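# Move yellow sponges from bench into wall bin

## Task

Take each yellow sponge lying on the bench and place it in the bin mounted on the wall beside the door, so that every one sits completely within the bin and stays there without the robot holding it. The cartons must remain on the bench. The robot must not topple or finish leaning, or the task fails.

## Robot and tools

ROBOT. TidyBot++: a mobile base (0.54 m long, 0.50 m wide, 0.38 m tall) on four driven casters, carrying one seven-joint arm with a two-finger gripper. The shoulder sits 0.12 m ahead of the base centre and 0.68 m above the floor. base_camera is fixed on the base looking ahead and down (644x364). wrist_camera is a fisheye (644x476) aimed wherever the hand points. The arm begins folded, hand down; folded, the hand pokes up to 0.08 m beyond the base front and the elbow reaches up to 1.15 m high.

FRAMES. Base frame: origin on the floor below the base centre, x ahead, y to the left, z up. hand_pose is reported in this frame as the point halfway between the finger pads; its own z runs out along the fingers, its y along the closing direction. Odometry (base_odometry) is the base frame as it was when the scene began; heading grows to the left, range -3.142 to 3.142. It counts wheel rotation, so slip looks like motion, and it drifts a few cm and degrees over many moves. base_tilt is in degrees, positive when leaning forward or right.

execute_actions. Argument actions: a list holding one action or none (empty = just report state and images). cameras: optional list of "base_camera", "wrist_camera" or "all"; omitted/null means all, [] means none. One action may contain:
- base: exactly one key, an offset relative to where the base last reported itself: translate_m (metres, ahead positive, -2 to 2), strafe_m (metres, left positive, -2 to 2) or rotate_rad (radians, counter-clockwise from above positive, -6.3 to 6.3). A move needing more than 8.667 s at its top speed is rejected.
- joints: absolute targets, keyed by name. joint_1_rad (any angle; turns the whole arm about vertical, positive = clockwise from above, opposite to rotate_rad), joint_2_rad shoulder (-2.249 to 2.249), joint_3_rad (any angle; upper-arm roll), joint_4_rad elbow (-2.579 to 2.579), joint_5_rad (any angle; forearm roll), joint_6_rad wrist (-2.099 to 2.099), joint_7_rad (any angle; hand roll, with hand down positive is counter-clockwise from above, 1.57 puts the fingers opening left/right), all in radians; gripper_pos 0 (open, ~85 mm gap) to 1 (closed), gap about 85 x (1 - gripper_pos) mm. Unbounded joints go the short way, so send steps smaller than half a turn. Done tolerances: ±0.039 for joints 1-4, ±0.056 for 5-7, ±0.03 gripper.
- speeds: optional caps for this action only: translate_m and strafe_m 0.05 to 0.5 m/s, rotate_rad 0.1 to 1.57 rad/s (top values are the defaults).
All parts start together. An unknown key or out-of-range number rejects the call and nothing moves. Any joint or base not named may keep pushing toward an earlier target. Actions end within 15 s.

ARM GEOMETRY. With joint_1_rad = 0, joint_3_rad = 3.14, joint_5_rad = 0, the arm stays in the vertical x-z plane. Angles from vertical (forward positive): upper arm (0.42 m) = j2; forearm (0.31 m) = j2 - j4; hand (0.31 m to hand point) = j2 - j4 - j6. Hand offset from the shoulder: forward = sum of length x sin(angle), up = sum of length x cos(angle). A downward-pointing hand tops out near 0.94 m height, lower when reaching far. Joints move at up to 1.39 rad/s (1.22 for 5-7).

wait: seconds 0 to 10; commands nothing, returns state and images. zoom_image: camera plus region [x0, y0, x1, y1] in pixels of that camera's latest full image, at most 504x504. read_manual: only returns licence texts. finished_scene: scene = the current scene number; ends it permanently once the robot has held its last command, reports success and gives the following task.

RESULTS. base_status/joint_status: "done" (base: wheels turned the commanded amount, even if slipping or blocked short), "off_target" (stopped away from target, maybe still pushing), "contact_stop"/"time_out" (target dropped, holding where it stopped), "not_followed" with "joint command not followed" and a "cause:" line (a self-collision check withheld all arm targets; the gripper part still runs; the withheld targets may be retried later). on_its_own lists uncommanded motion. motor_effort: percent of max, peak in brackets, noisy and offset. Motor temperatures: one value per arm joint. "ARM HIT": the arm struck the base or itself hard. Gripper at 1: "done" means empty, "off_target" means something is held at the shown reading. Once one call reports a stop, later calls in the same reply are skipped.

CAUTIONS.
- Friction leaves joints slightly off target; correct by sending last command + (wanted - read). hand_pose itself may be off 1-2 cm; trust images. Fingers sent close to a surface can strike it.
- Held loads make the arm sag; never command a joint to its current reading while holding something.
- Nothing stops the arm hitting the base.
- Tipping: never drive while the arm is snagged high (about 0.8 m or more); sideways force on a raised hand can lift wheels; pull the arm back or reverse to right the robot.
- A blocked base shoves hard until timeout. Driving the arm into things can trigger a torque fault (joints 1-4 limit 104.5 N m, 5-7 limit 51.3 N m): the arm and gripper freeze for 10 s.
- Heat: holding loads warms motors; MOTOR HOT from 60 °C, OVER-TEMPERATURE FAULT at 75 °C makes the arm sink; keys then read "limit_stop_at_motor_heat" and should be resent.
- Avoid drops, slams and hard pushes; loose objects may occasionally get nudged. The robot holds its last command while you think.

Each tool is called after "Emit:" by a JSON object that holds its "op" and its "data", one argument or row to a line.

## Session

Emit:
{"op": "execute_actions", "data": {
  "actions": []
}}

Scene clock: 0.00 s.
Motor temperatures (°C, as the motors report them): [26 23 24 25 31 34 30]
base_odometry: x=+0.000 y=+0.000 heading=+0.000 (m, m, rad; odometry frame)
base_tilt: forward=+0.1 right=-0.5 (deg)
base_status: not commanded
joint_positions: joint_1_rad=+0.046 joint_2_rad=-0.313 joint_3_rad=+3.100 joint_4_rad=-2.544 joint_5_rad=-0.016 joint_6_rad=-0.860 joint_7_rad=+1.551 gripper_pos=+0.000
joint_status: not commanded
motor_effort: joint_1_rad=+0 joint_2_rad=+1 joint_3_rad=+0 joint_4_rad=+11 joint_5_rad=+0 joint_6_rad=-3 joint_7_rad=+0 (%)
hand_pose: x=+0.2531 y=+0.0029 z=+0.5782 quat_wxyz=(+0.000, +1.000, -0.018, +0.025) (m; base frame)
pictures: base_camera, wrist_camera
Images, in order (width x height): base_camera 644x364, wrist_camera 644x476.

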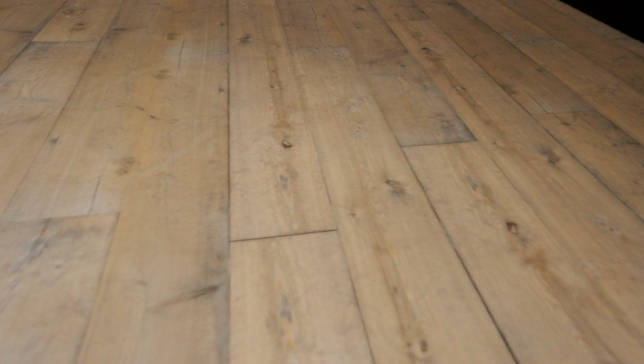

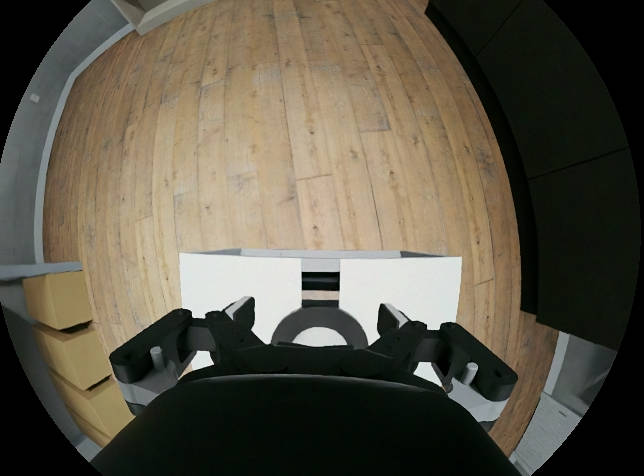

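Emit:
{"op": "execute_actions", "data": {
  "actions": [
    {"joints":{"joint_4_rad":-1.9,"joint_6_rad":-0.3}}
  ],
  "cameras": ["wrist_camera"]
}}

Emit:
{"op": "execute_actions", "data": {
  "actions": [
    {"joints":{"joint_1_rad":-2.1}}
  ],
  "cameras": ["wrist_camera"]
}}

Emit:
{"op": "execute_actions", "data": {
  "actions": [
    {"joints":{"joint_1_rad":2.2}}
  ],
  "cameras": ["wrist_camera"]
}}

Scene clock: 7.83 s.
Motor temperatures (°C, as the motors report them): [26 23 24 25 31 34 30]
base_odometry: x=+0.000 y=+0.000 heading=+0.000 (m, m, rad; odometry frame)
base_tilt: forward=+0.1 right=-0.5 (deg)
base_status: not commanded
joint_positions: joint_1_rad=+0.046 joint_2_rad=-0.313 joint_3_rad=+3.100 joint_4_rad=-1.913 joint_5_rad=-0.016 joint_6_rad=-0.322 joint_7_rad=+1.551 gripper_pos=+0.000
joint_status: all done
motor_effort: joint_1_rad=+0(0) joint_2_rad=-8(8) joint_3_rad=+1(0) joint_4_rad=+24(24) joint_5_rad=+0(1) joint_6_rad=+6(6) joint_7_rad=+0(0) (%)
hand_pose: x=+0.5956 y=+0.0035 z=+0.9661 quat_wxyz=(-0.005, +0.819, -0.012, +0.573) (m; base frame)
pictures: wrist_camera
camera_calibration (this result's frames):
wrist_camera: T_world_to_cam=[[0.00967318, -0.999723, 0.0214709, -0.0272962], [-0.332897, -0.0234666, -0.942671, 1.16242], [0.942914, 0.00197104, -0.333031, -0.104575], [0, 0, 0, 1]] pos_world=[0.485834, 0.000195494, 1.06154]
Images, in order (width x height): wrist_camera 644x476.

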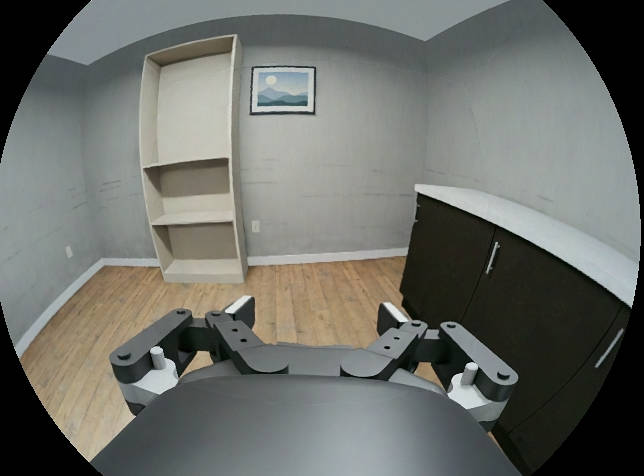

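Scene clock: 11.07 s.
Motor temperatures (°C, as the motors report them): [26 23 24 25 31 34 30]
base_odometry: x=+0.000 y=+0.000 heading=+0.000 (m, m, rad; odometry frame)
base_tilt: forward=+0.1 right=-0.6 (deg)
base_status: not commanded
joint_positions: joint_1_rad=-2.081 joint_2_rad=-0.313 joint_3_rad=+3.100 joint_4_rad=-1.913 joint_5_rad=-0.016 joint_6_rad=-0.322 joint_7_rad=+1.551 gripper_pos=+0.000
joint_status: all done
motor_effort: joint_1_rad=+0(2) joint_2_rad=-8(8) joint_3_rad=+1(1) joint_4_rad=+23(24) joint_5_rad=+0(1) joint_6_rad=+6(6) joint_7_rad=-1(0) (%)
hand_pose: x=-0.1354 y=+0.4030 z=+0.9661 quat_wxyz=(-0.503, +0.408, +0.710, +0.274) (m; base frame)
pictures: wrist_camera
camera_calibration (this result's frames):
wrist_camera: T_world_to_cam=[[0.844165, 0.535653, 0.0214708, -0.126601], [0.195565, -0.270417, -0.942671, 1.09953], [-0.499139, 0.799969, -0.333031, 0.0670291], [0, 0, 0, 1]] pos_world=[-0.0747011, 0.311524, 1.06154]
Images, in order (width x height): wrist_camera 644x476.

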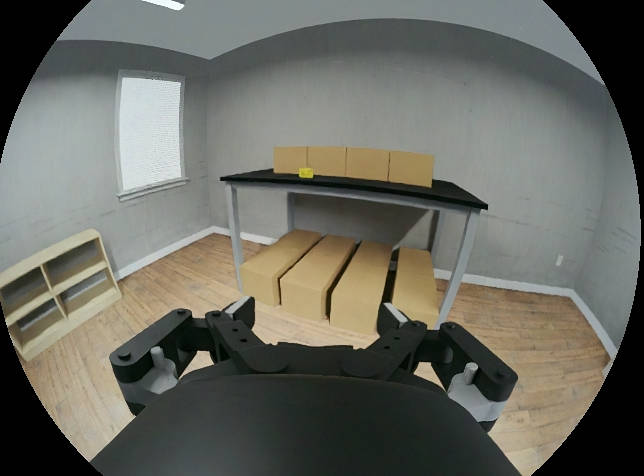

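Scene clock: 14.17 s.
Motor temperatures (°C, as the motors report them): [26 23 24 25 31 34 30]
base_odometry: x=+0.000 y=+0.000 heading=+0.000 (m, m, rad; odometry frame)
base_tilt: forward=+0.1 right=-0.5 (deg)
base_status: not commanded
joint_positions: joint_1_rad=-4.064 joint_2_rad=-0.313 joint_3_rad=+3.100 joint_4_rad=-1.913 joint_5_rad=-0.016 joint_6_rad=-0.322 joint_7_rad=+1.551 gripper_pos=+0.000
joint_status: all done
motor_effort: joint_1_rad=+0(1) joint_2_rad=-8(8) joint_3_rad=+1(1) joint_4_rad=+24(23) joint_5_rad=-1(1) joint_6_rad=+6(6) joint_7_rad=-1(0) (%)
hand_pose: x=-0.1483 y=-0.3946 z=+0.9661 quat_wxyz=(-0.505, -0.371, +0.731, -0.271) (m; base frame)
pictures: wrist_camera
camera_calibration (this result's frames):
wrist_camera: T_world_to_cam=[[-0.829026, 0.558798, 0.0214708, 0.072509], [0.169396, 0.287534, -0.942671, 1.10264], [-0.532937, -0.777861, -0.333032, 0.0710512], [0, 0, 0, 1]] pos_world=[-0.088806, -0.302298, 1.06154]
Images, in order (width x height): wrist_camera 644x476.

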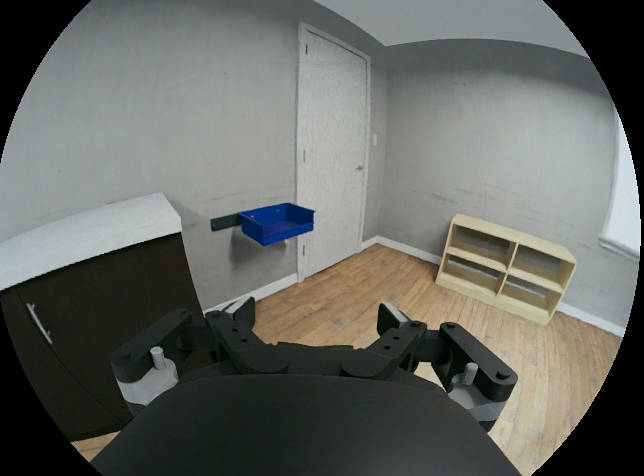

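Emit:
{"op": "execute_actions", "data": {
  "actions": [
    {"base":{"translate_m":-0.8},"joints":{"joint_1_rad":0,"joint_4_rad":-1.3,"joint_6_rad":-0.9}}
  ],
  "cameras": []
}}

Emit:
{"op": "execute_actions", "data": {
  "actions": [
    {"base":{"rotate_rad":1.65}}
  ],
  "cameras": []
}}

Emit:
{"op": "execute_actions", "data": {
  "actions": [
    {"base":{"translate_m":0.6}}
  ]
}}

Scene clock: 29.57 s.
Motor temperatures (°C, as the motors report them): [26 23 24 25 31 34 30]
base_odometry: x=-0.800 y=+0.001 heading=+0.000 (m, m, rad; odometry frame)
base_tilt: forward=+0.1 right=-0.5 (deg)
base_status: done
joint_positions: joint_1_rad=-6.263 joint_2_rad=-0.313 joint_3_rad=+3.100 joint_4_rad=-1.318 joint_5_rad=-0.016 joint_6_rad=-0.874 joint_7_rad=+1.551 gripper_pos=+0.000
joint_status: all done
motor_effort: joint_1_rad=+0(1) joint_2_rad=-5(9) joint_3_rad=+1(2) joint_4_rad=+21(25) joint_5_rad=+0(1) joint_6_rad=+6(6) joint_7_rad=-1(1) (%)
hand_pose: x=+0.5506 y=+0.0196 z=+1.1560 quat_wxyz=(+0.014, -0.807, -0.003, -0.590) (m; base frame)
pictures: none
No camera images: the call's "cameras" was empty. Leave "cameras" out to get every camera's image.

Scene clock: 31.93 s.
Motor temperatures (°C, as the motors report them): [26 23 24 25 31 34 30]
base_odometry: x=-0.800 y=+0.001 heading=+1.649 (m, m, rad; odometry frame)
base_tilt: forward=+0.1 right=-0.5 (deg)
base_status: done
joint_positions: joint_1_rad=-6.268 joint_2_rad=-0.313 joint_3_rad=+3.100 joint_4_rad=-1.318 joint_5_rad=-0.016 joint_6_rad=-0.874 joint_7_rad=+1.551 gripper_pos=+0.000
joint_status: not commanded
motor_effort: joint_1_rad=+0(2) joint_2_rad=-5(8) joint_3_rad=+1(2) joint_4_rad=+21(21) joint_5_rad=+0(1) joint_6_rad=+6(6) joint_7_rad=+0(0) (%)
hand_pose: x=+0.5504 y=+0.0218 z=+1.1561 quat_wxyz=(+0.016, -0.807, -0.005, -0.590) (m; base frame)
pictures: none
No camera images: the call's "cameras" was empty. Leave "cameras" out to get every camera's image.

Scene clock: 34.50 s.
Motor temperatures (°C, as the motors report them): [26 23 24 25 31 34 30]
base_odometry: x=-0.848 y=+0.599 heading=+1.650 (m, m, rad; odometry frame)
base_tilt: forward=+0.1 right=-0.6 (deg)
base_status: done
joint_positions: joint_1_rad=-6.268 joint_2_rad=-0.314 joint_3_rad=+3.100 joint_4_rad=-1.314 joint_5_rad=-0.016 joint_6_rad=-0.877 joint_7_rad=+1.551 gripper_pos=+0.000
joint_status: not commanded
motor_effort: joint_1_rad=+0(1) joint_2_rad=-6(9) joint_3_rad=+1(2) joint_4_rad=+21(22) joint_5_rad=+0(1) joint_6_rad=+6(6) joint_7_rad=-1(0) (%)
hand_pose: x=+0.5498 y=+0.0218 z=+1.1575 quat_wxyz=(+0.016, -0.807, -0.005, -0.590) (m; base frame)
pictures: base_camera, wrist_camera
camera_calibration (this result's frames):
wrist_camera: T_world_to_cam=[[0.0483569, -0.998524, 0.0247295, -0.0377641], [-0.290641, -0.0377538, -0.956087, 1.32063], [0.95561, 0.039046, -0.292037, -0.0528844], [0, 0, 0, 1]] pos_world=[0.436193, 0.0142154, 1.24813]
Images, in order (width x height): base_camera 644x364, wrist_camera 644x476.

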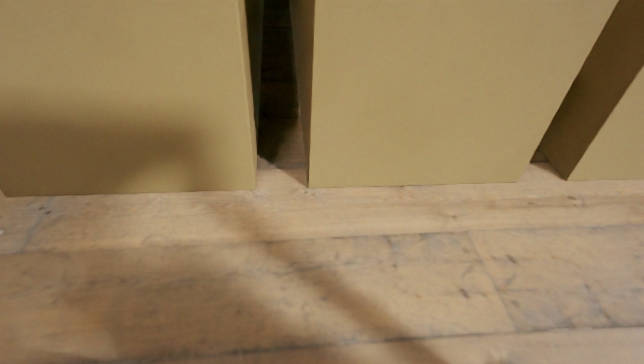

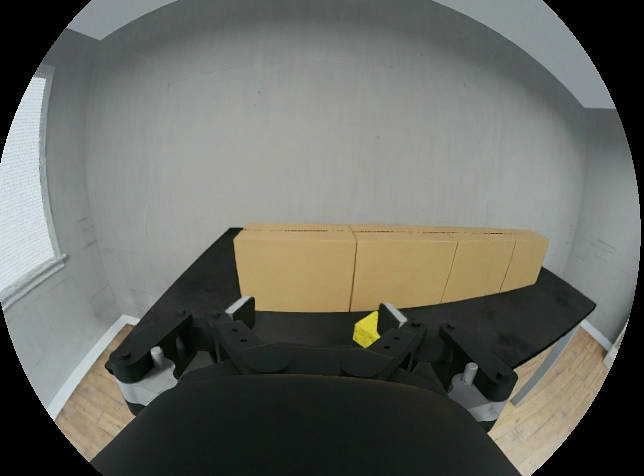

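Emit:
{"op": "execute_actions", "data": {
  "actions": [
    {"joints":{"joint_2_rad":0.3,"joint_4_rad":-0.2,"joint_6_rad":-1.9}}
  ],
  "cameras": ["wrist_camera"]
}}

Scene clock: 40.57 s.
Motor temperatures (°C, as the motors report them): [26 23 24 25 31 34 30]
base_odometry: x=-0.848 y=+0.599 heading=+1.650 (m, m, rad; odometry frame)
base_tilt: forward=+0.1 right=-0.6 (deg)
base_status: not commanded
joint_positions: joint_1_rad=-6.268 joint_2_rad=+0.284 joint_3_rad=+3.100 joint_4_rad=-0.218 joint_5_rad=-0.016 joint_6_rad=-1.875 joint_7_rad=+1.551 gripper_pos=+0.000
joint_status: all done
motor_effort: joint_1_rad=+0(1) joint_2_rad=-18(19) joint_3_rad=+0(1) joint_4_rad=+13(22) joint_5_rad=+0(1) joint_6_rad=+4(7) joint_7_rad=+0(0) (%)
hand_pose: x=+0.6027 y=+0.0127 z=+1.1370 quat_wxyz=(+0.020, -0.928, -0.005, -0.373) (m; base frame)
pictures: wrist_camera
camera_calibration (this result's frames):
wrist_camera: T_world_to_cam=[[0.0642524, -0.997923, -0.00453012, -0.0251746], [-0.712375, -0.0426871, -0.700499, 1.27975], [0.698851, 0.0482359, -0.713639, 0.524891], [0, 0, 0, 1]] pos_world=[0.546456, 0.00418771, 1.27093]
Images, in order (width x height): wrist_camera 644x476.

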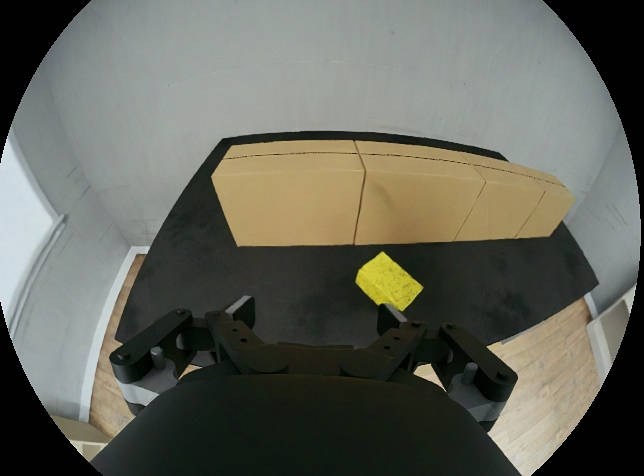

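Emit:
{"op": "execute_actions", "data": {
  "actions": [
    {"base":{"strafe_m":-0.115},"joints":{"joint_6_rad":-1.65}}
  ],
  "cameras": []
}}

Emit:
{"op": "execute_actions", "data": {
  "actions": [
    {"base":{"translate_m":0.24}}
  ]
}}

Scene clock: 62.27 s.
Motor temperatures (°C, as the motors report them): [26 23 24 26 31 34 30]
base_odometry: x=-0.733 y=+0.608 heading=+1.650 (m, m, rad; odometry frame)
base_tilt: forward=+0.1 right=-0.5 (deg)
base_status: done
joint_positions: joint_1_rad=-6.270 joint_2_rad=+0.285 joint_3_rad=+3.100 joint_4_rad=-0.214 joint_5_rad=-0.016 joint_6_rad=-1.654 joint_7_rad=+1.551 gripper_pos=+0.000
joint_status: all done
motor_effort: joint_1_rad=+0(3) joint_2_rad=-19(20) joint_3_rad=+0(1) joint_4_rad=+14(14) joint_5_rad=+0(2) joint_6_rad=+5(5) joint_7_rad=+0(0) (%)
hand_pose: x=+0.6467 y=+0.0146 z=+1.1909 quat_wxyz=(+0.023, -0.880, -0.005, -0.474) (m; base frame)
pictures: none
No camera images: the call's "cameras" was empty. Leave "cameras" out to get every camera's image.

Scene clock: 64.03 s.
Motor temperatures (°C, as the motors report them): [26 23 24 26 31 34 30]
base_odometry: x=-0.752 y=+0.847 heading=+1.650 (m, m, rad; odometry frame)
base_tilt: forward=+0.1 right=-0.6 (deg)
base_status: done
joint_positions: joint_1_rad=-6.270 joint_2_rad=+0.304 joint_3_rad=+3.100 joint_4_rad=-0.212 joint_5_rad=-0.016 joint_6_rad=-1.654 joint_7_rad=+1.551 gripper_pos=+0.000
joint_status: not commanded
motor_effort: joint_1_rad=+0(1) joint_2_rad=-20(24) joint_3_rad=+0(1) joint_4_rad=+14(15) joint_5_rad=+0(1) joint_6_rad=+5(6) joint_7_rad=+0(0) (%)
hand_pose: x=+0.6565 y=+0.0144 z=+1.1812 quat_wxyz=(+0.023, -0.884, -0.005, -0.466) (m; base frame)
pictures: base_camera, wrist_camera
camera_calibration (this result's frames):
wrist_camera: T_world_to_cam=[[0.0626394, -0.998036, -0.000608353, -0.0302765], [-0.55392, -0.0342584, -0.831865, 1.4001], [0.83021, 0.0524445, -0.554978, 0.245032], [0, 0, 0, 1]] pos_world=[0.574009, 0.00489745, 1.30066]
Images, in order (width x height): base_camera 644x364, wrist_camera 644x476.

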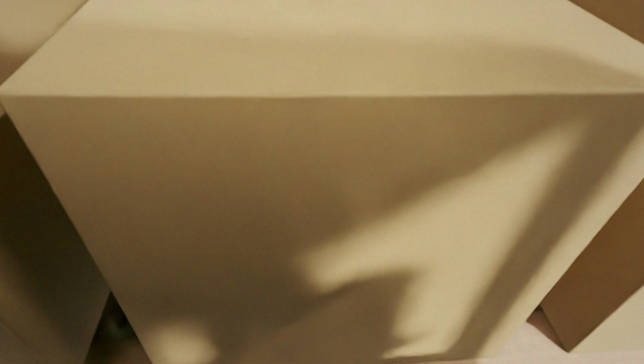

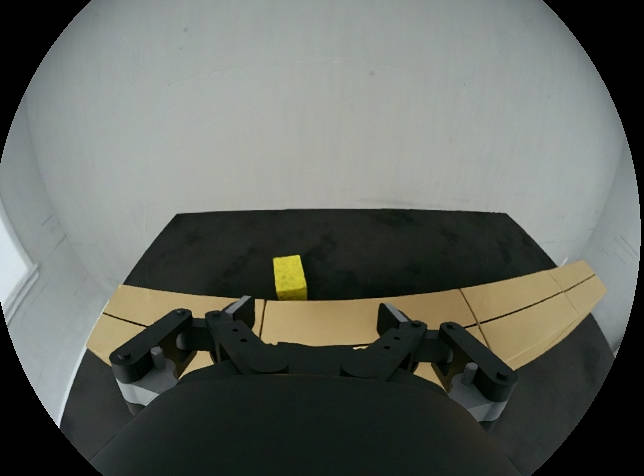

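Emit:
{"op": "execute_actions", "data": {
  "actions": [
    {"joints":{"joint_2_rad":0.0,"joint_4_rad":-0.6}}
  ],
  "cameras": []
}}

Emit:
{"op": "execute_actions", "data": {
  "actions": [
    {"joints":{"joint_2_rad":0.085,"joint_4_rad":-0.7,"joint_6_rad":-2.05,"joint_7_rad":2.33}}
  ],
  "cameras": ["wrist_camera"]
}}

Scene clock: 72.87 s.
Motor temperatures (°C, as the motors report them): [26 23 24 26 31 34 30]
base_odometry: x=-0.752 y=+0.847 heading=+1.650 (m, m, rad; odometry frame)
base_tilt: forward=+0.1 right=-0.6 (deg)
base_status: not commanded
joint_positions: joint_1_rad=-6.270 joint_2_rad=+0.005 joint_3_rad=+3.100 joint_4_rad=-0.581 joint_5_rad=-0.016 joint_6_rad=-1.654 joint_7_rad=+1.551 gripper_pos=+0.000
joint_status: all done
motor_effort: joint_1_rad=+0(0) joint_2_rad=-11(21) joint_3_rad=+0(0) joint_4_rad=+15(16) joint_5_rad=+0(0) joint_6_rad=+5(5) joint_7_rad=+0(0) (%)
hand_pose: x=+0.5382 y=+0.0182 z=+1.1716 quat_wxyz=(+0.017, -0.900, -0.008, -0.436) (m; base frame)
pictures: none
No camera images: the call's "cameras" was empty. Leave "cameras" out to get every camera's image.

Scene clock: 74.03 s.
Motor temperatures (°C, as the motors report them): [26 23 24 26 31 34 30]
base_odometry: x=-0.752 y=+0.847 heading=+1.650 (m, m, rad; odometry frame)
base_tilt: forward=+0.1 right=-0.6 (deg)
base_status: not commanded
joint_positions: joint_1_rad=-6.270 joint_2_rad=+0.077 joint_3_rad=+3.100 joint_4_rad=-0.689 joint_5_rad=-0.016 joint_6_rad=-2.035 joint_7_rad=+2.327 gripper_pos=+0.000
joint_status: all done
motor_effort: joint_1_rad=+0(0) joint_2_rad=-13(15) joint_3_rad=+0(0) joint_4_rad=+15(15) joint_5_rad=+0(0) joint_6_rad=+1(5) joint_7_rad=-1(0) (%)
hand_pose: x=+0.4728 y=+0.0148 z=+1.0345 quat_wxyz=(-0.053, -0.909, -0.381, -0.161) (m; base frame)
pictures: wrist_camera
camera_calibration (this result's frames):
wrist_camera: T_world_to_cam=[[0.708645, -0.668994, 0.224209, -0.561385], [-0.62084, -0.742211, -0.252352, 0.618892], [0.335232, 0.0396298, -0.941302, 0.949991], [0, 0, 0, 1]] pos_world=[0.463587, 0.0461376, 1.17627]
Images, in order (width x height): wrist_camera 644x476.

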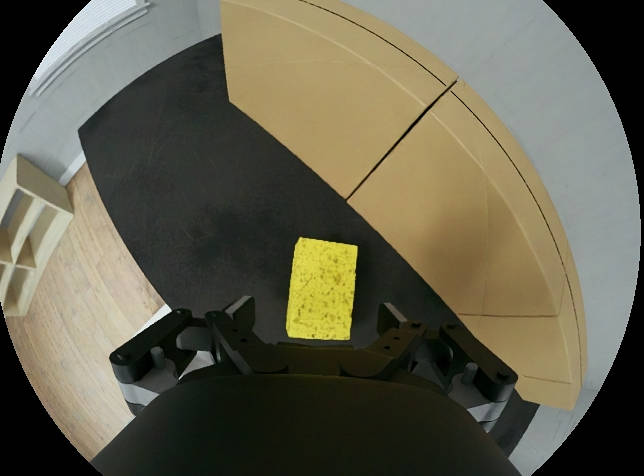

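Emit:
{"op": "execute_actions", "data": {
  "actions": [
    {"joints":{"joint_2_rad":0.095,"joint_4_rad":-0.94,"joint_6_rad":-1.85,"joint_7_rad":2.25}}
  ],
  "cameras": ["wrist_camera"]
}}

Emit:
{"op": "execute_actions", "data": {
  "actions": [
    {"joints":{"gripper_pos":1}}
  ],
  "cameras": ["wrist_camera"]
}}

Emit:
{"op": "execute_actions", "data": {
  "actions": [
    {"joints":{"joint_4_rad":-0.6}}
  ],
  "cameras": ["wrist_camera"]
}}

Scene clock: 81.13 s.
Motor temperatures (°C, as the motors report them): [26 23 24 26 31 34 30]
base_odometry: x=-0.752 y=+0.847 heading=+1.650 (m, m, rad; odometry frame)
base_tilt: forward=+0.1 right=-0.5 (deg)
base_status: not commanded
joint_positions: joint_1_rad=-6.270 joint_2_rad=+0.085 joint_3_rad=+3.100 joint_4_rad=-0.926 joint_5_rad=-0.016 joint_6_rad=-1.874 joint_7_rad=+2.272 gripper_pos=+0.000
joint_status: all done
motor_effort: joint_1_rad=+0(0) joint_2_rad=-15(16) joint_3_rad=+0(0) joint_4_rad=+17(17) joint_5_rad=-1(0) joint_6_rad=+1(1) joint_7_rad=-1(0) (%)
hand_pose: x=+0.4991 y=+0.0159 z=+0.9667 quat_wxyz=(-0.034, -0.925, -0.357, -0.123) (m; base frame)
pictures: wrist_camera
camera_calibration (this result's frames):
wrist_camera: T_world_to_cam=[[0.687737, -0.709656, 0.152992, -0.48417], [-0.679818, -0.703495, -0.207225, 0.60423], [0.254687, 0.0385098, -0.966256, 0.941667], [0, 0, 0, 1]] pos_world=[0.503918, 0.0452156, 1.10918]
Images, in order (width x height): wrist_camera 644x476.

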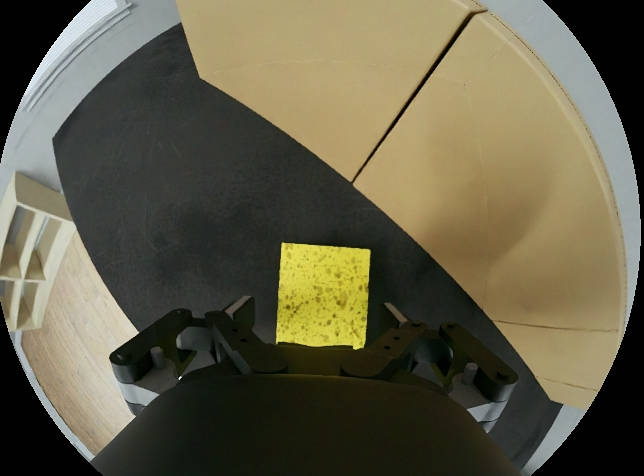

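Scene clock: 82.23 s.
Motor temperatures (°C, as the motors report them): [26 23 24 26 31 34 30]
base_odometry: x=-0.752 y=+0.847 heading=+1.650 (m, m, rad; odometry frame)
base_tilt: forward=+0.1 right=-0.5 (deg)
base_status: not commanded
joint_positions: joint_1_rad=-6.271 joint_2_rad=+0.079 joint_3_rad=+3.100 joint_4_rad=-0.926 joint_5_rad=-0.016 joint_6_rad=-1.872 joint_7_rad=+2.272 gripper_pos=+0.447
joint_status: gripper_pos off_target (ended at +0.447, target +1.000)
motor_effort: joint_1_rad=+0(1) joint_2_rad=-12(16) joint_3_rad=+0(1) joint_4_rad=+14(17) joint_5_rad=+0(1) joint_6_rad=+0(1) joint_7_rad=+0(1) (%)
hand_pose: x=+0.4980 y=+0.0161 z=+0.9694 quat_wxyz=(-0.035, -0.925, -0.357, -0.127) (m; base frame)
pictures: wrist_camera
camera_calibration (this result's frames):
wrist_camera: T_world_to_cam=[[0.686622, -0.709439, 0.158891, -0.488849], [-0.677789, -0.703709, -0.213063, 0.608797], [0.262968, 0.038599, -0.964032, 0.938245], [0, 0, 0, 1]] pos_world=[0.501562, 0.045392, 1.11188]
Images, in order (width x height): wrist_camera 644x476.

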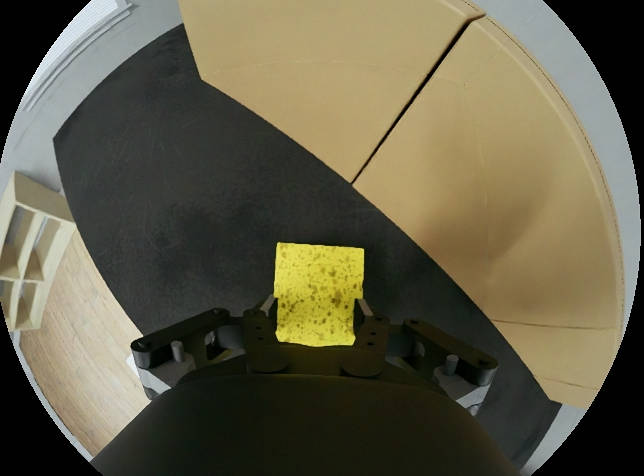

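Scene clock: 83.70 s.
Motor temperatures (°C, as the motors report them): [26 23 24 26 31 34 30]
base_odometry: x=-0.752 y=+0.847 heading=+1.650 (m, m, rad; odometry frame)
base_tilt: forward=+0.1 right=-0.5 (deg)
base_status: not commanded
joint_positions: joint_1_rad=-6.271 joint_2_rad=+0.092 joint_3_rad=+3.100 joint_4_rad=-0.615 joint_5_rad=-0.016 joint_6_rad=-1.872 joint_7_rad=+2.272 gripper_pos=+0.447
joint_status: all done
motor_effort: joint_1_rad=+0(1) joint_2_rad=-14(17) joint_3_rad=+0(1) joint_4_rad=+15(18) joint_5_rad=-1(1) joint_6_rad=+3(3) joint_7_rad=-1(0) (%)
hand_pose: x=+0.5270 y=+0.0163 z=+1.0764 quat_wxyz=(-0.084, -0.896, -0.347, -0.265) (m; base frame)
pictures: wrist_camera
camera_calibration (this result's frames):
wrist_camera: T_world_to_cam=[[0.610063, -0.712489, 0.346674, -0.687294], [-0.585372, -0.700143, -0.408828, 0.813363], [0.534007, 0.0464776, -0.844202, 0.76182], [0, 0, 0, 1]] pos_world=[0.488595, 0.0443732, 1.21392]
Images, in order (width x height): wrist_camera 644x476.

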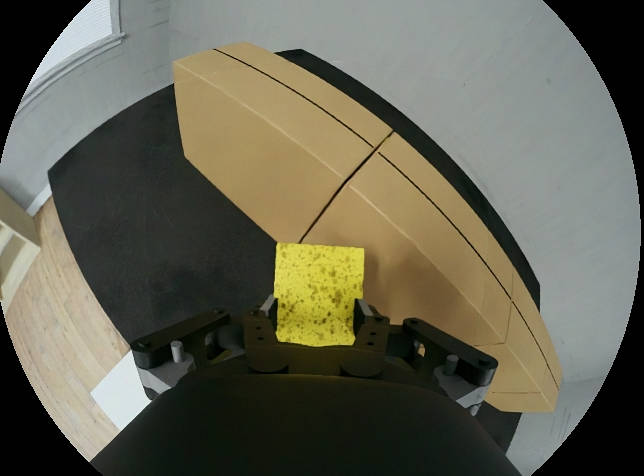

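Emit:
{"op": "execute_actions", "data": {
  "actions": [
    {"base":{"translate_m":-1.5}}
  ],
  "cameras": []
}}

Emit:
{"op": "execute_actions", "data": {
  "actions": [
    {"base":{"rotate_rad":3.1416},"joints":{"joint_7_rad":1.57}}
  ]
}}

Scene clock: 90.83 s.
Motor temperatures (°C, as the motors report them): [26 23 24 26 31 34 30]
base_odometry: x=-0.633 y=-0.648 heading=+1.650 (m, m, rad; odometry frame)
base_tilt: forward=+0.1 right=-0.6 (deg)
base_status: done
joint_positions: joint_1_rad=-6.272 joint_2_rad=+0.095 joint_3_rad=+3.100 joint_4_rad=-0.614 joint_5_rad=-0.016 joint_6_rad=-1.872 joint_7_rad=+2.272 gripper_pos=+0.447
joint_status: not commanded
motor_effort: joint_1_rad=+0(2) joint_2_rad=-14(18) joint_3_rad=-1(1) joint_4_rad=+15(16) joint_5_rad=-1(1) joint_6_rad=+3(3) joint_7_rad=-1(1) (%)
hand_pose: x=+0.5281 y=+0.0166 z=+1.0757 quat_wxyz=(-0.083, -0.896, -0.347, -0.264) (m; base frame)
pictures: none
No camera images: the call's "cameras" was empty. Leave "cameras" out to get every camera's image.

Scene clock: 94.20 s.
Motor temperatures (°C, as the motors report them): [26 23 24 26 31 34 30]
base_odometry: x=-0.633 y=-0.648 heading=-1.492 (m, m, rad; odometry frame)
base_tilt: forward=+0.1 right=-0.5 (deg)
base_status: done
joint_positions: joint_1_rad=-6.272 joint_2_rad=+0.097 joint_3_rad=+3.100 joint_4_rad=-0.614 joint_5_rad=-0.016 joint_6_rad=-1.872 joint_7_rad=+1.573 gripper_pos=+0.447
joint_status: all done
motor_effort: joint_1_rad=+0(2) joint_2_rad=-14(18) joint_3_rad=+0(2) joint_4_rad=+15(16) joint_5_rad=+0(2) joint_6_rad=+3(3) joint_7_rad=-1(0) (%)
hand_pose: x=+0.5290 y=+0.0170 z=+1.0751 quat_wxyz=(+0.012, -0.961, -0.020, -0.276) (m; base frame)
pictures: base_camera, wrist_camera
camera_calibration (this result's frames):
wrist_camera: T_world_to_cam=[[0.0889175, -0.996018, 0.00645327, -0.0413235], [-0.838163, -0.0783225, -0.539767, 1.07842], [0.538123, 0.0425858, -0.84179, 0.754852], [0, 0, 0, 1]] pos_world=[0.501361, 0.0111594, 1.21779]
Images, in order (width x height): base_camera 644x364, wrist_camera 644x476.

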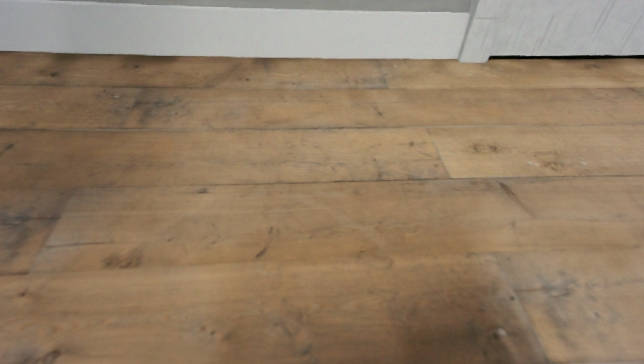

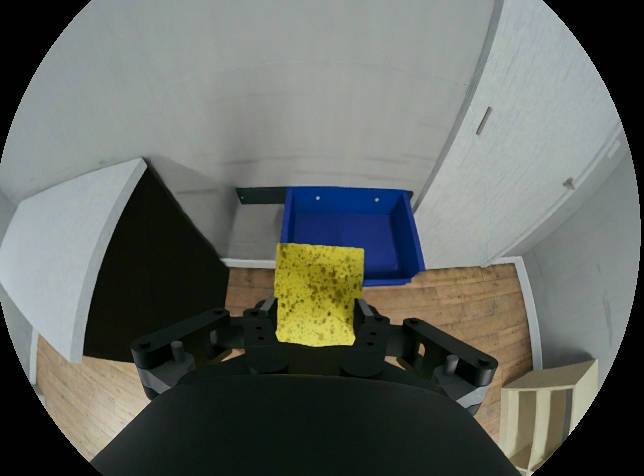

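Emit:
{"op": "execute_actions", "data": {
  "actions": [
    {"base":{"strafe_m":-0.03}}
  ],
  "cameras": []
}}

Emit:
{"op": "execute_actions", "data": {
  "actions": [
    {"base":{"translate_m":0.26},"joints":{"joint_2_rad":0.3,"joint_4_rad":-1.3,"joint_6_rad":-1.35}}
  ],
  "cameras": ["wrist_camera"]
}}

Emit:
{"op": "execute_actions", "data": {
  "actions": [
    {"joints":{"joint_2_rad":0.34,"joint_4_rad":-1.55,"joint_6_rad":-1.1}}
  ],
  "cameras": ["wrist_camera"]
}}

Scene clock: 104.57 s.
Motor temperatures (°C, as the motors report them): [26 23 24 26 31 34 30]
base_odometry: x=-0.663 y=-0.650 heading=-1.491 (m, m, rad; odometry frame)
base_tilt: forward=+0.1 right=-0.5 (deg)
base_status: done
joint_positions: joint_1_rad=-6.273 joint_2_rad=+0.097 joint_3_rad=+3.100 joint_4_rad=-0.614 joint_5_rad=-0.016 joint_6_rad=-1.872 joint_7_rad=+1.573 gripper_pos=+0.447
joint_status: not commanded
motor_effort: joint_1_rad=+0(3) joint_2_rad=-14(15) joint_3_rad=-1(2) joint_4_rad=+15(15) joint_5_rad=+0(0) joint_6_rad=+3(3) joint_7_rad=-1(0) (%)
hand_pose: x=+0.5290 y=+0.0172 z=+1.0751 quat_wxyz=(+0.012, -0.961, -0.020, -0.276) (m; base frame)
pictures: none
No camera images: the call's "cameras" was empty. Leave "cameras" out to get every camera's image.

Scene clock: 106.53 s.
Motor temperatures (°C, as the motors report them): [26 23 24 26 31 34 30]
base_odometry: x=-0.643 y=-0.910 heading=-1.492 (m, m, rad; odometry frame)
base_tilt: forward=+0.1 right=-0.6 (deg)
base_status: done
joint_positions: joint_1_rad=-6.273 joint_2_rad=+0.300 joint_3_rad=+3.100 joint_4_rad=-1.285 joint_5_rad=-0.016 joint_6_rad=-1.376 joint_7_rad=+1.573 gripper_pos=+0.447
joint_status: all done
motor_effort: joint_1_rad=+0(1) joint_2_rad=-24(29) joint_3_rad=+0(0) joint_4_rad=+19(20) joint_5_rad=-1(1) joint_6_rad=+0(4) joint_7_rad=-1(0) (%)
hand_pose: x=+0.6127 y=+0.0196 z=+0.7736 quat_wxyz=(+0.015, -0.996, -0.014, -0.090) (m; base frame)
pictures: wrist_camera
camera_calibration (this result's frames):
wrist_camera: T_world_to_cam=[[0.0800915, -0.996452, -0.0258672, -0.0138081], [-0.978659, -0.0736817, -0.191827, 0.802854], [0.189241, 0.0406789, -0.981088, 0.777473], [0, 0, 0, 1]] pos_world=[0.639697, 0.0137698, 0.916422]
Images, in order (width x height): wrist_camera 644x476.

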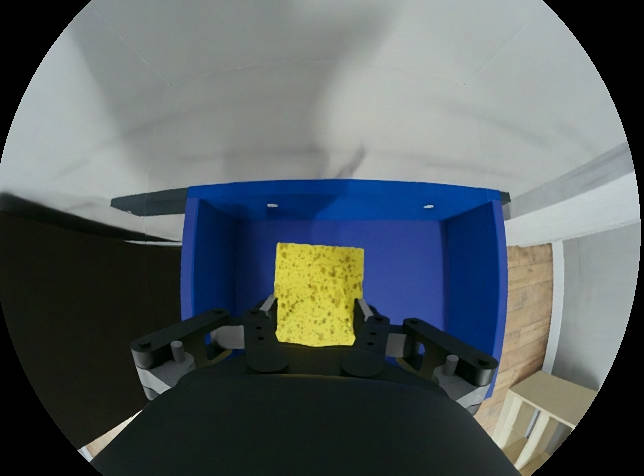

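Scene clock: 107.83 s.
Motor temperatures (°C, as the motors report them): [26 23 24 26 31 34 30]
base_odometry: x=-0.643 y=-0.910 heading=-1.492 (m, m, rad; odometry frame)
base_tilt: forward=+0.1 right=-0.6 (deg)
base_status: not commanded
joint_positions: joint_1_rad=-6.273 joint_2_rad=+0.330 joint_3_rad=+3.100 joint_4_rad=-1.538 joint_5_rad=-0.016 joint_6_rad=-1.125 joint_7_rad=+1.573 gripper_pos=+0.447
joint_status: all done
motor_effort: joint_1_rad=+0(0) joint_2_rad=-24(25) joint_3_rad=-1(0) joint_4_rad=+18(19) joint_5_rad=+0(1) joint_6_rad=+0(0) joint_7_rad=-1(1) (%)
hand_pose: x=+0.6009 y=+0.0198 z=+0.6801 quat_wxyz=(+0.015, -0.997, -0.012, -0.074) (m; base frame)
pictures: wrist_camera
camera_calibration (this result's frames):
wrist_camera: T_world_to_cam=[[0.0753727, -0.996761, -0.0280549, -0.0107228], [-0.984732, -0.0699769, -0.15939, 0.75494], [0.156911, 0.0396403, -0.986817, 0.711385], [0, 0, 0, 1]] pos_world=[0.632599, 0.0139408, 0.822036]
Images, in order (width x height): wrist_camera 644x476.

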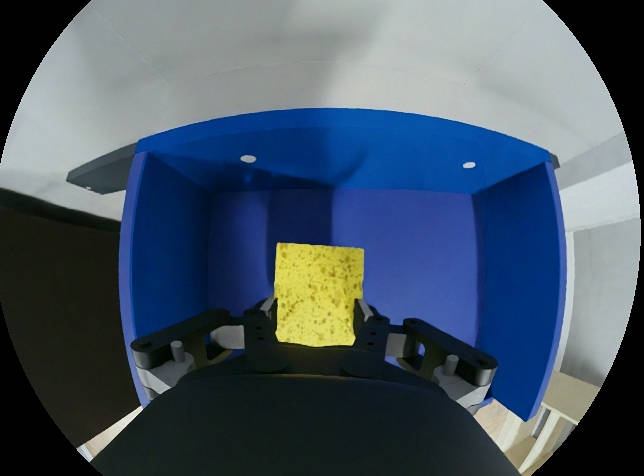

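Emit:
{"op": "execute_actions", "data": {
  "actions": [
    {"joints":{"joint_2_rad":0.42}}
  ],
  "cameras": []
}}

Emit:
{"op": "execute_actions", "data": {
  "actions": [
    {"joints":{"gripper_pos":0}}
  ],
  "cameras": []
}}

Emit:
{"op": "execute_actions", "data": {
  "actions": [
    {"joints":{"joint_2_rad":-0.1,"joint_4_rad":-1.2}}
  ],
  "cameras": ["wrist_camera"]
}}

Emit:
{"op": "execute_actions", "data": {
  "actions": [
    {"base":{"translate_m":-1.7},"joints":{"joint_1_rad":2.4,"joint_6_rad":-0.9}}
  ],
  "cameras": ["wrist_camera"]
}}

Scene clock: 114.27 s.
Motor temperatures (°C, as the motors report them): [26 23 24 26 31 34 30]
base_odometry: x=-0.643 y=-0.910 heading=-1.492 (m, m, rad; odometry frame)
base_tilt: forward=+0.1 right=-0.5 (deg)
base_status: not commanded
joint_positions: joint_1_rad=-6.273 joint_2_rad=+0.413 joint_3_rad=+3.100 joint_4_rad=-1.539 joint_5_rad=-0.016 joint_6_rad=-1.125 joint_7_rad=+1.573 gripper_pos=+0.447
joint_status: all done
motor_effort: joint_1_rad=+0(1) joint_2_rad=-25(28) joint_3_rad=-1(1) joint_4_rad=+17(18) joint_5_rad=+0(1) joint_6_rad=-1(0) joint_7_rad=-1(1) (%)
hand_pose: x=+0.5988 y=+0.0199 z=+0.6401 quat_wxyz=(+0.016, -0.999, -0.012, -0.032) (m; base frame)
pictures: none
No camera images: the call's "cameras" was empty. Leave "cameras" out to get every camera's image.

Scene clock: 115.37 s.
Motor temperatures (°C, as the motors report them): [26 23 24 26 31 34 30]
base_odometry: x=-0.643 y=-0.910 heading=-1.492 (m, m, rad; odometry frame)
base_tilt: forward=+0.1 right=-0.5 (deg)
base_status: not commanded
joint_positions: joint_1_rad=-6.273 joint_2_rad=+0.413 joint_3_rad=+3.100 joint_4_rad=-1.539 joint_5_rad=-0.016 joint_6_rad=-1.125 joint_7_rad=+1.573 gripper_pos=+0.000
joint_status: all done
motor_effort: joint_1_rad=+0(0) joint_2_rad=-26(27) joint_3_rad=-1(1) joint_4_rad=+17(17) joint_5_rad=-1(1) joint_6_rad=-1(1) joint_7_rad=+0(0) (%)
hand_pose: x=+0.5988 y=+0.0199 z=+0.6401 quat_wxyz=(+0.016, -0.999, -0.012, -0.032) (m; base frame)
pictures: none
No camera images: the call's "cameras" was empty. Leave "cameras" out to get every camera's image.

Scene clock: 117.10 s.
Motor temperatures (°C, as the motors report them): [26 23 24 26 31 34 30]
base_odometry: x=-0.643 y=-0.910 heading=-1.492 (m, m, rad; odometry frame)
base_tilt: forward=+0.1 right=-0.5 (deg)
base_status: not commanded
joint_positions: joint_1_rad=-6.273 joint_2_rad=-0.102 joint_3_rad=+3.100 joint_4_rad=-1.210 joint_5_rad=-0.016 joint_6_rad=-1.123 joint_7_rad=+1.573 gripper_pos=+0.000
joint_status: all done
motor_effort: joint_1_rad=+0(0) joint_2_rad=-12(29) joint_3_rad=+0(1) joint_4_rad=+21(21) joint_5_rad=+0(0) joint_6_rad=+5(5) joint_7_rad=+0(1) (%)
hand_pose: x=+0.6024 y=+0.0224 z=+1.0500 quat_wxyz=(+0.012, -0.898, -0.016, -0.440) (m; base frame)
pictures: wrist_camera
camera_calibration (this result's frames):
wrist_camera: T_world_to_cam=[[0.0746063, -0.996883, 0.0256742, -0.0538611], [-0.601165, -0.0655027, -0.796436, 1.2533], [0.795635, 0.0439847, -0.604178, 0.289397], [0, 0, 0, 1]] pos_world=[0.527203, 0.0156722, 1.1744]
Images, in order (width x height): wrist_camera 644x476.

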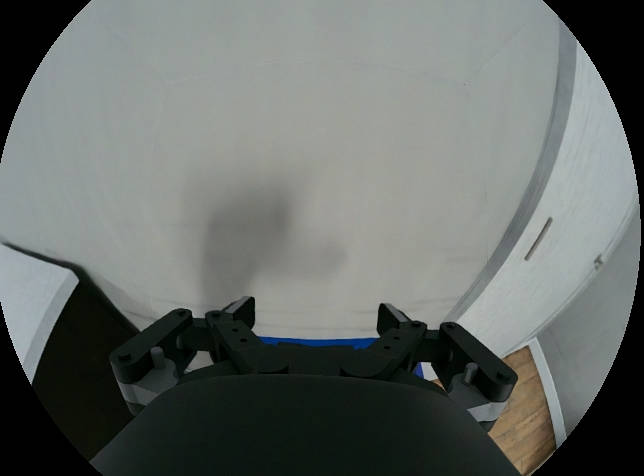

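Scene clock: 122.00 s.
Motor temperatures (°C, as the motors report them): [26 23 24 26 31 34 30]
base_odometry: x=-0.777 y=+0.785 heading=-1.492 (m, m, rad; odometry frame)
base_tilt: forward=+0.1 right=-0.5 (deg)
base_status: done
joint_positions: joint_1_rad=-3.901 joint_2_rad=-0.095 joint_3_rad=+3.100 joint_4_rad=-1.210 joint_5_rad=-0.016 joint_6_rad=-0.923 joint_7_rad=+1.573 gripper_pos=+0.000
joint_status: all done
motor_effort: joint_1_rad=+0(2) joint_2_rad=-13(16) joint_3_rad=+0(3) joint_4_rad=+21(22) joint_5_rad=+0(1) joint_6_rad=+5(5) joint_7_rad=-1(0) (%)
hand_pose: x=-0.2378 y=-0.3779 z=+1.0989 quat_wxyz=(-0.481, -0.333, +0.784, -0.209) (m; base frame)
pictures: wrist_camera
camera_calibration (this result's frames):
wrist_camera: T_world_to_cam=[[-0.742106, 0.669535, 0.0316466, 0.0374625], [0.274375, 0.346514, -0.897021, 1.2353], [-0.611553, -0.657001, -0.440854, 0.226004], [0, 0, 0, 1]] pos_world=[-0.172922, -0.304647, 1.20654]
Images, in order (width x height): wrist_camera 644x476.

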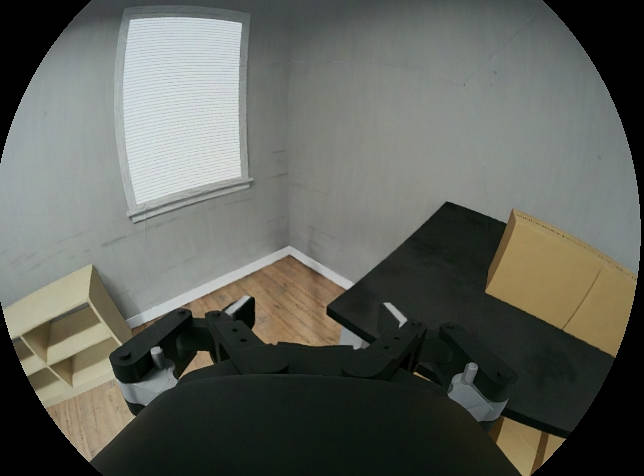

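Emit:
{"op": "execute_actions", "data": {
  "actions": [
    {"base":{"strafe_m":-0.95},"joints":{"joint_1_rad":0,"joint_2_rad":0.085,"joint_4_rad":-0.5,"joint_6_rad":-1.9}}
  ],
  "cameras": []
}}

Emit:
{"op": "execute_actions", "data": {
  "actions": [
    {"base":{"rotate_rad":1.571}}
  ],
  "cameras": []
}}

Emit:
{"op": "execute_actions", "data": {
  "actions": [
    {"base":{"strafe_m":0.85}}
  ]
}}

Scene clock: 135.47 s.
Motor temperatures (°C, as the motors report them): [26 23 24 26 31 34 30]
base_odometry: x=-1.725 y=+0.711 heading=-1.492 (m, m, rad; odometry frame)
base_tilt: forward=+0.1 right=-0.5 (deg)
base_status: done
joint_positions: joint_1_rad=-6.264 joint_2_rad=+0.064 joint_3_rad=+3.100 joint_4_rad=-0.518 joint_5_rad=-0.016 joint_6_rad=-1.874 joint_7_rad=+1.573 gripper_pos=+0.000
joint_status: all done
motor_effort: joint_1_rad=+0(2) joint_2_rad=-12(16) joint_3_rad=+0(2) joint_4_rad=+14(23) joint_5_rad=+0(1) joint_6_rad=+4(6) joint_7_rad=-1(0) (%)
hand_pose: x=+0.5149 y=+0.0138 z=+1.1234 quat_wxyz=(+0.011, -0.942, -0.016, -0.336) (m; base frame)
pictures: none
No camera images: the call's "cameras" was empty. Leave "cameras" out to get every camera's image.

Scene clock: 137.83 s.
Motor temperatures (°C, as the motors report them): [26 23 24 26 31 34 30]
base_odometry: x=-1.725 y=+0.711 heading=+0.078 (m, m, rad; odometry frame)
base_tilt: forward=+0.1 right=-0.6 (deg)
base_status: done
joint_positions: joint_1_rad=-6.271 joint_2_rad=+0.085 joint_3_rad=+3.100 joint_4_rad=-0.518 joint_5_rad=-0.016 joint_6_rad=-1.874 joint_7_rad=+1.573 gripper_pos=+0.000
joint_status: not commanded
motor_effort: joint_1_rad=+0(2) joint_2_rad=-13(16) joint_3_rad=+0(1) joint_4_rad=+14(15) joint_5_rad=+0(1) joint_6_rad=+4(4) joint_7_rad=+0(1) (%)
hand_pose: x=+0.5239 y=+0.0165 z=+1.1152 quat_wxyz=(+0.012, -0.945, -0.019, -0.326) (m; base frame)
pictures: none
No camera images: the call's "cameras" was empty. Leave "cameras" out to get every camera's image.

Scene clock: 140.90 s.
Motor temperatures (°C, as the motors report them): [26 23 24 26 31 34 30]
base_odometry: x=-1.792 y=+1.558 heading=+0.079 (m, m, rad; odometry frame)
base_tilt: forward=+0.1 right=-0.6 (deg)
base_status: done
joint_positions: joint_1_rad=-6.272 joint_2_rad=+0.085 joint_3_rad=+3.100 joint_4_rad=-0.518 joint_5_rad=-0.016 joint_6_rad=-1.874 joint_7_rad=+1.573 gripper_pos=+0.000
joint_status: not commanded
motor_effort: joint_1_rad=+0(2) joint_2_rad=-13(14) joint_3_rad=+0(2) joint_4_rad=+14(14) joint_5_rad=+0(1) joint_6_rad=+3(3) joint_7_rad=-1(0) (%)
hand_pose: x=+0.5239 y=+0.0166 z=+1.1152 quat_wxyz=(+0.012, -0.945, -0.019, -0.326) (m; base frame)
pictures: base_camera, wrist_camera
camera_calibration (this result's frames):
wrist_camera: T_world_to_cam=[[0.0868026, -0.99614, 0.0130661, -0.0477817], [-0.776671, -0.0758804, -0.62532, 1.15885], [0.623897, 0.0441313, -0.780259, 0.677831], [0, 0, 0, 1]] pos_world=[0.481293, 0.0104229, 1.25416]
Images, in order (width x height): base_camera 644x364, wrist_camera 644x476.

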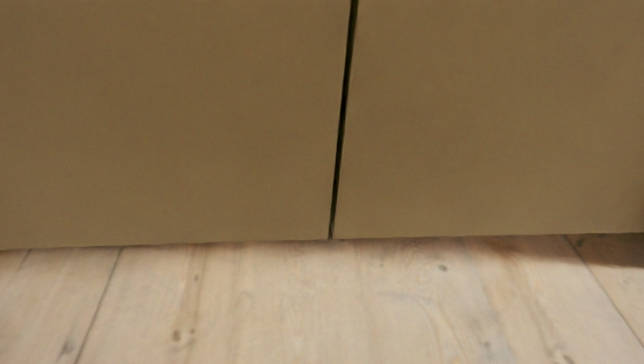

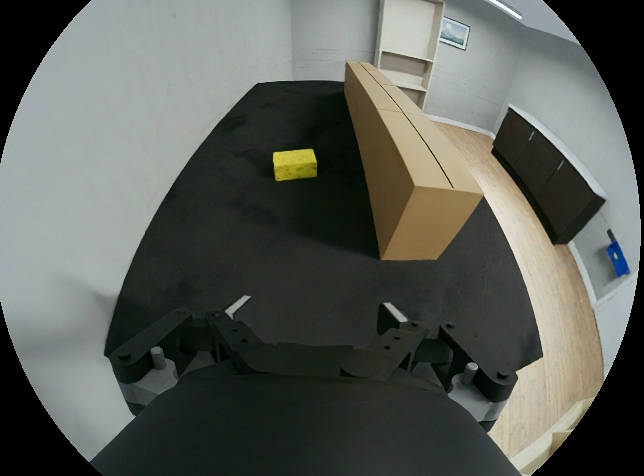

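Emit:
{"op": "execute_actions", "data": {
  "actions": [
    {"base":{"translate_m":0.18},"joints":{"joint_1_rad":-0.13,"joint_2_rad":0.38,"joint_4_rad":-0.55,"joint_6_rad":-1.3,"gripper_pos":0.4}}
  ]
}}

Scene clock: 151.97 s.
Motor temperatures (°C, as the motors report them): [26 23 24 26 31 34 30]
base_odometry: x=-1.613 y=+1.572 heading=+0.079 (m, m, rad; odometry frame)
base_tilt: forward=+0.1 right=-0.5 (deg)
base_status: done
joint_positions: joint_1_rad=-6.388 joint_2_rad=+0.320 joint_3_rad=+3.100 joint_4_rad=-0.543 joint_5_rad=-0.016 joint_6_rad=-1.323 joint_7_rad=+1.573 gripper_pos=+0.400
joint_status: joint_2_rad off_target (ended at +0.320, target +0.380); the others done
motor_effort: joint_1_rad=-1(3) joint_2_rad=-15(33) joint_3_rad=+0(3) joint_4_rad=+19(39) joint_5_rad=-1(1) joint_6_rad=+5(5) joint_7_rad=+0(0) (%)
hand_pose: x=+0.7373 y=+0.0900 z=+1.1064 quat_wxyz=(+0.046, -0.886, -0.063, -0.458) (m; base frame)
pictures: base_camera, wrist_camera
camera_calibration (this result's frames):
wrist_camera: T_world_to_cam=[[0.18748, -0.982193, 0.0121677, -0.0676349], [-0.55561, -0.116253, -0.823276, 1.38439], [0.81003, 0.147587, -0.567512, 0.152667], [0, 0, 0, 1]] pos_world=[0.658198, 0.071978, 1.2272]
Images, in order (width x height): base_camera 644x364, wrist_camera 644x476.

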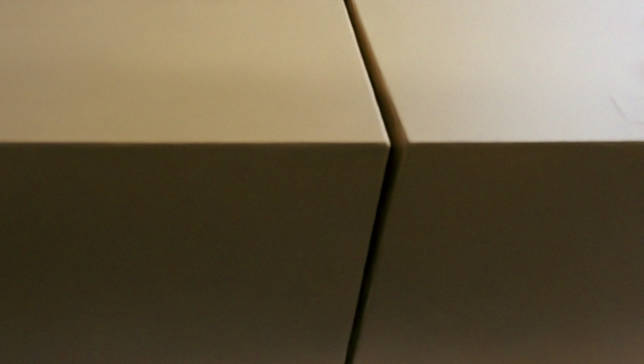

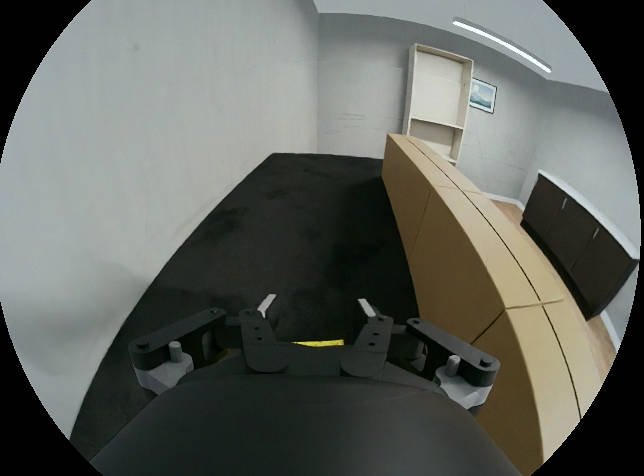

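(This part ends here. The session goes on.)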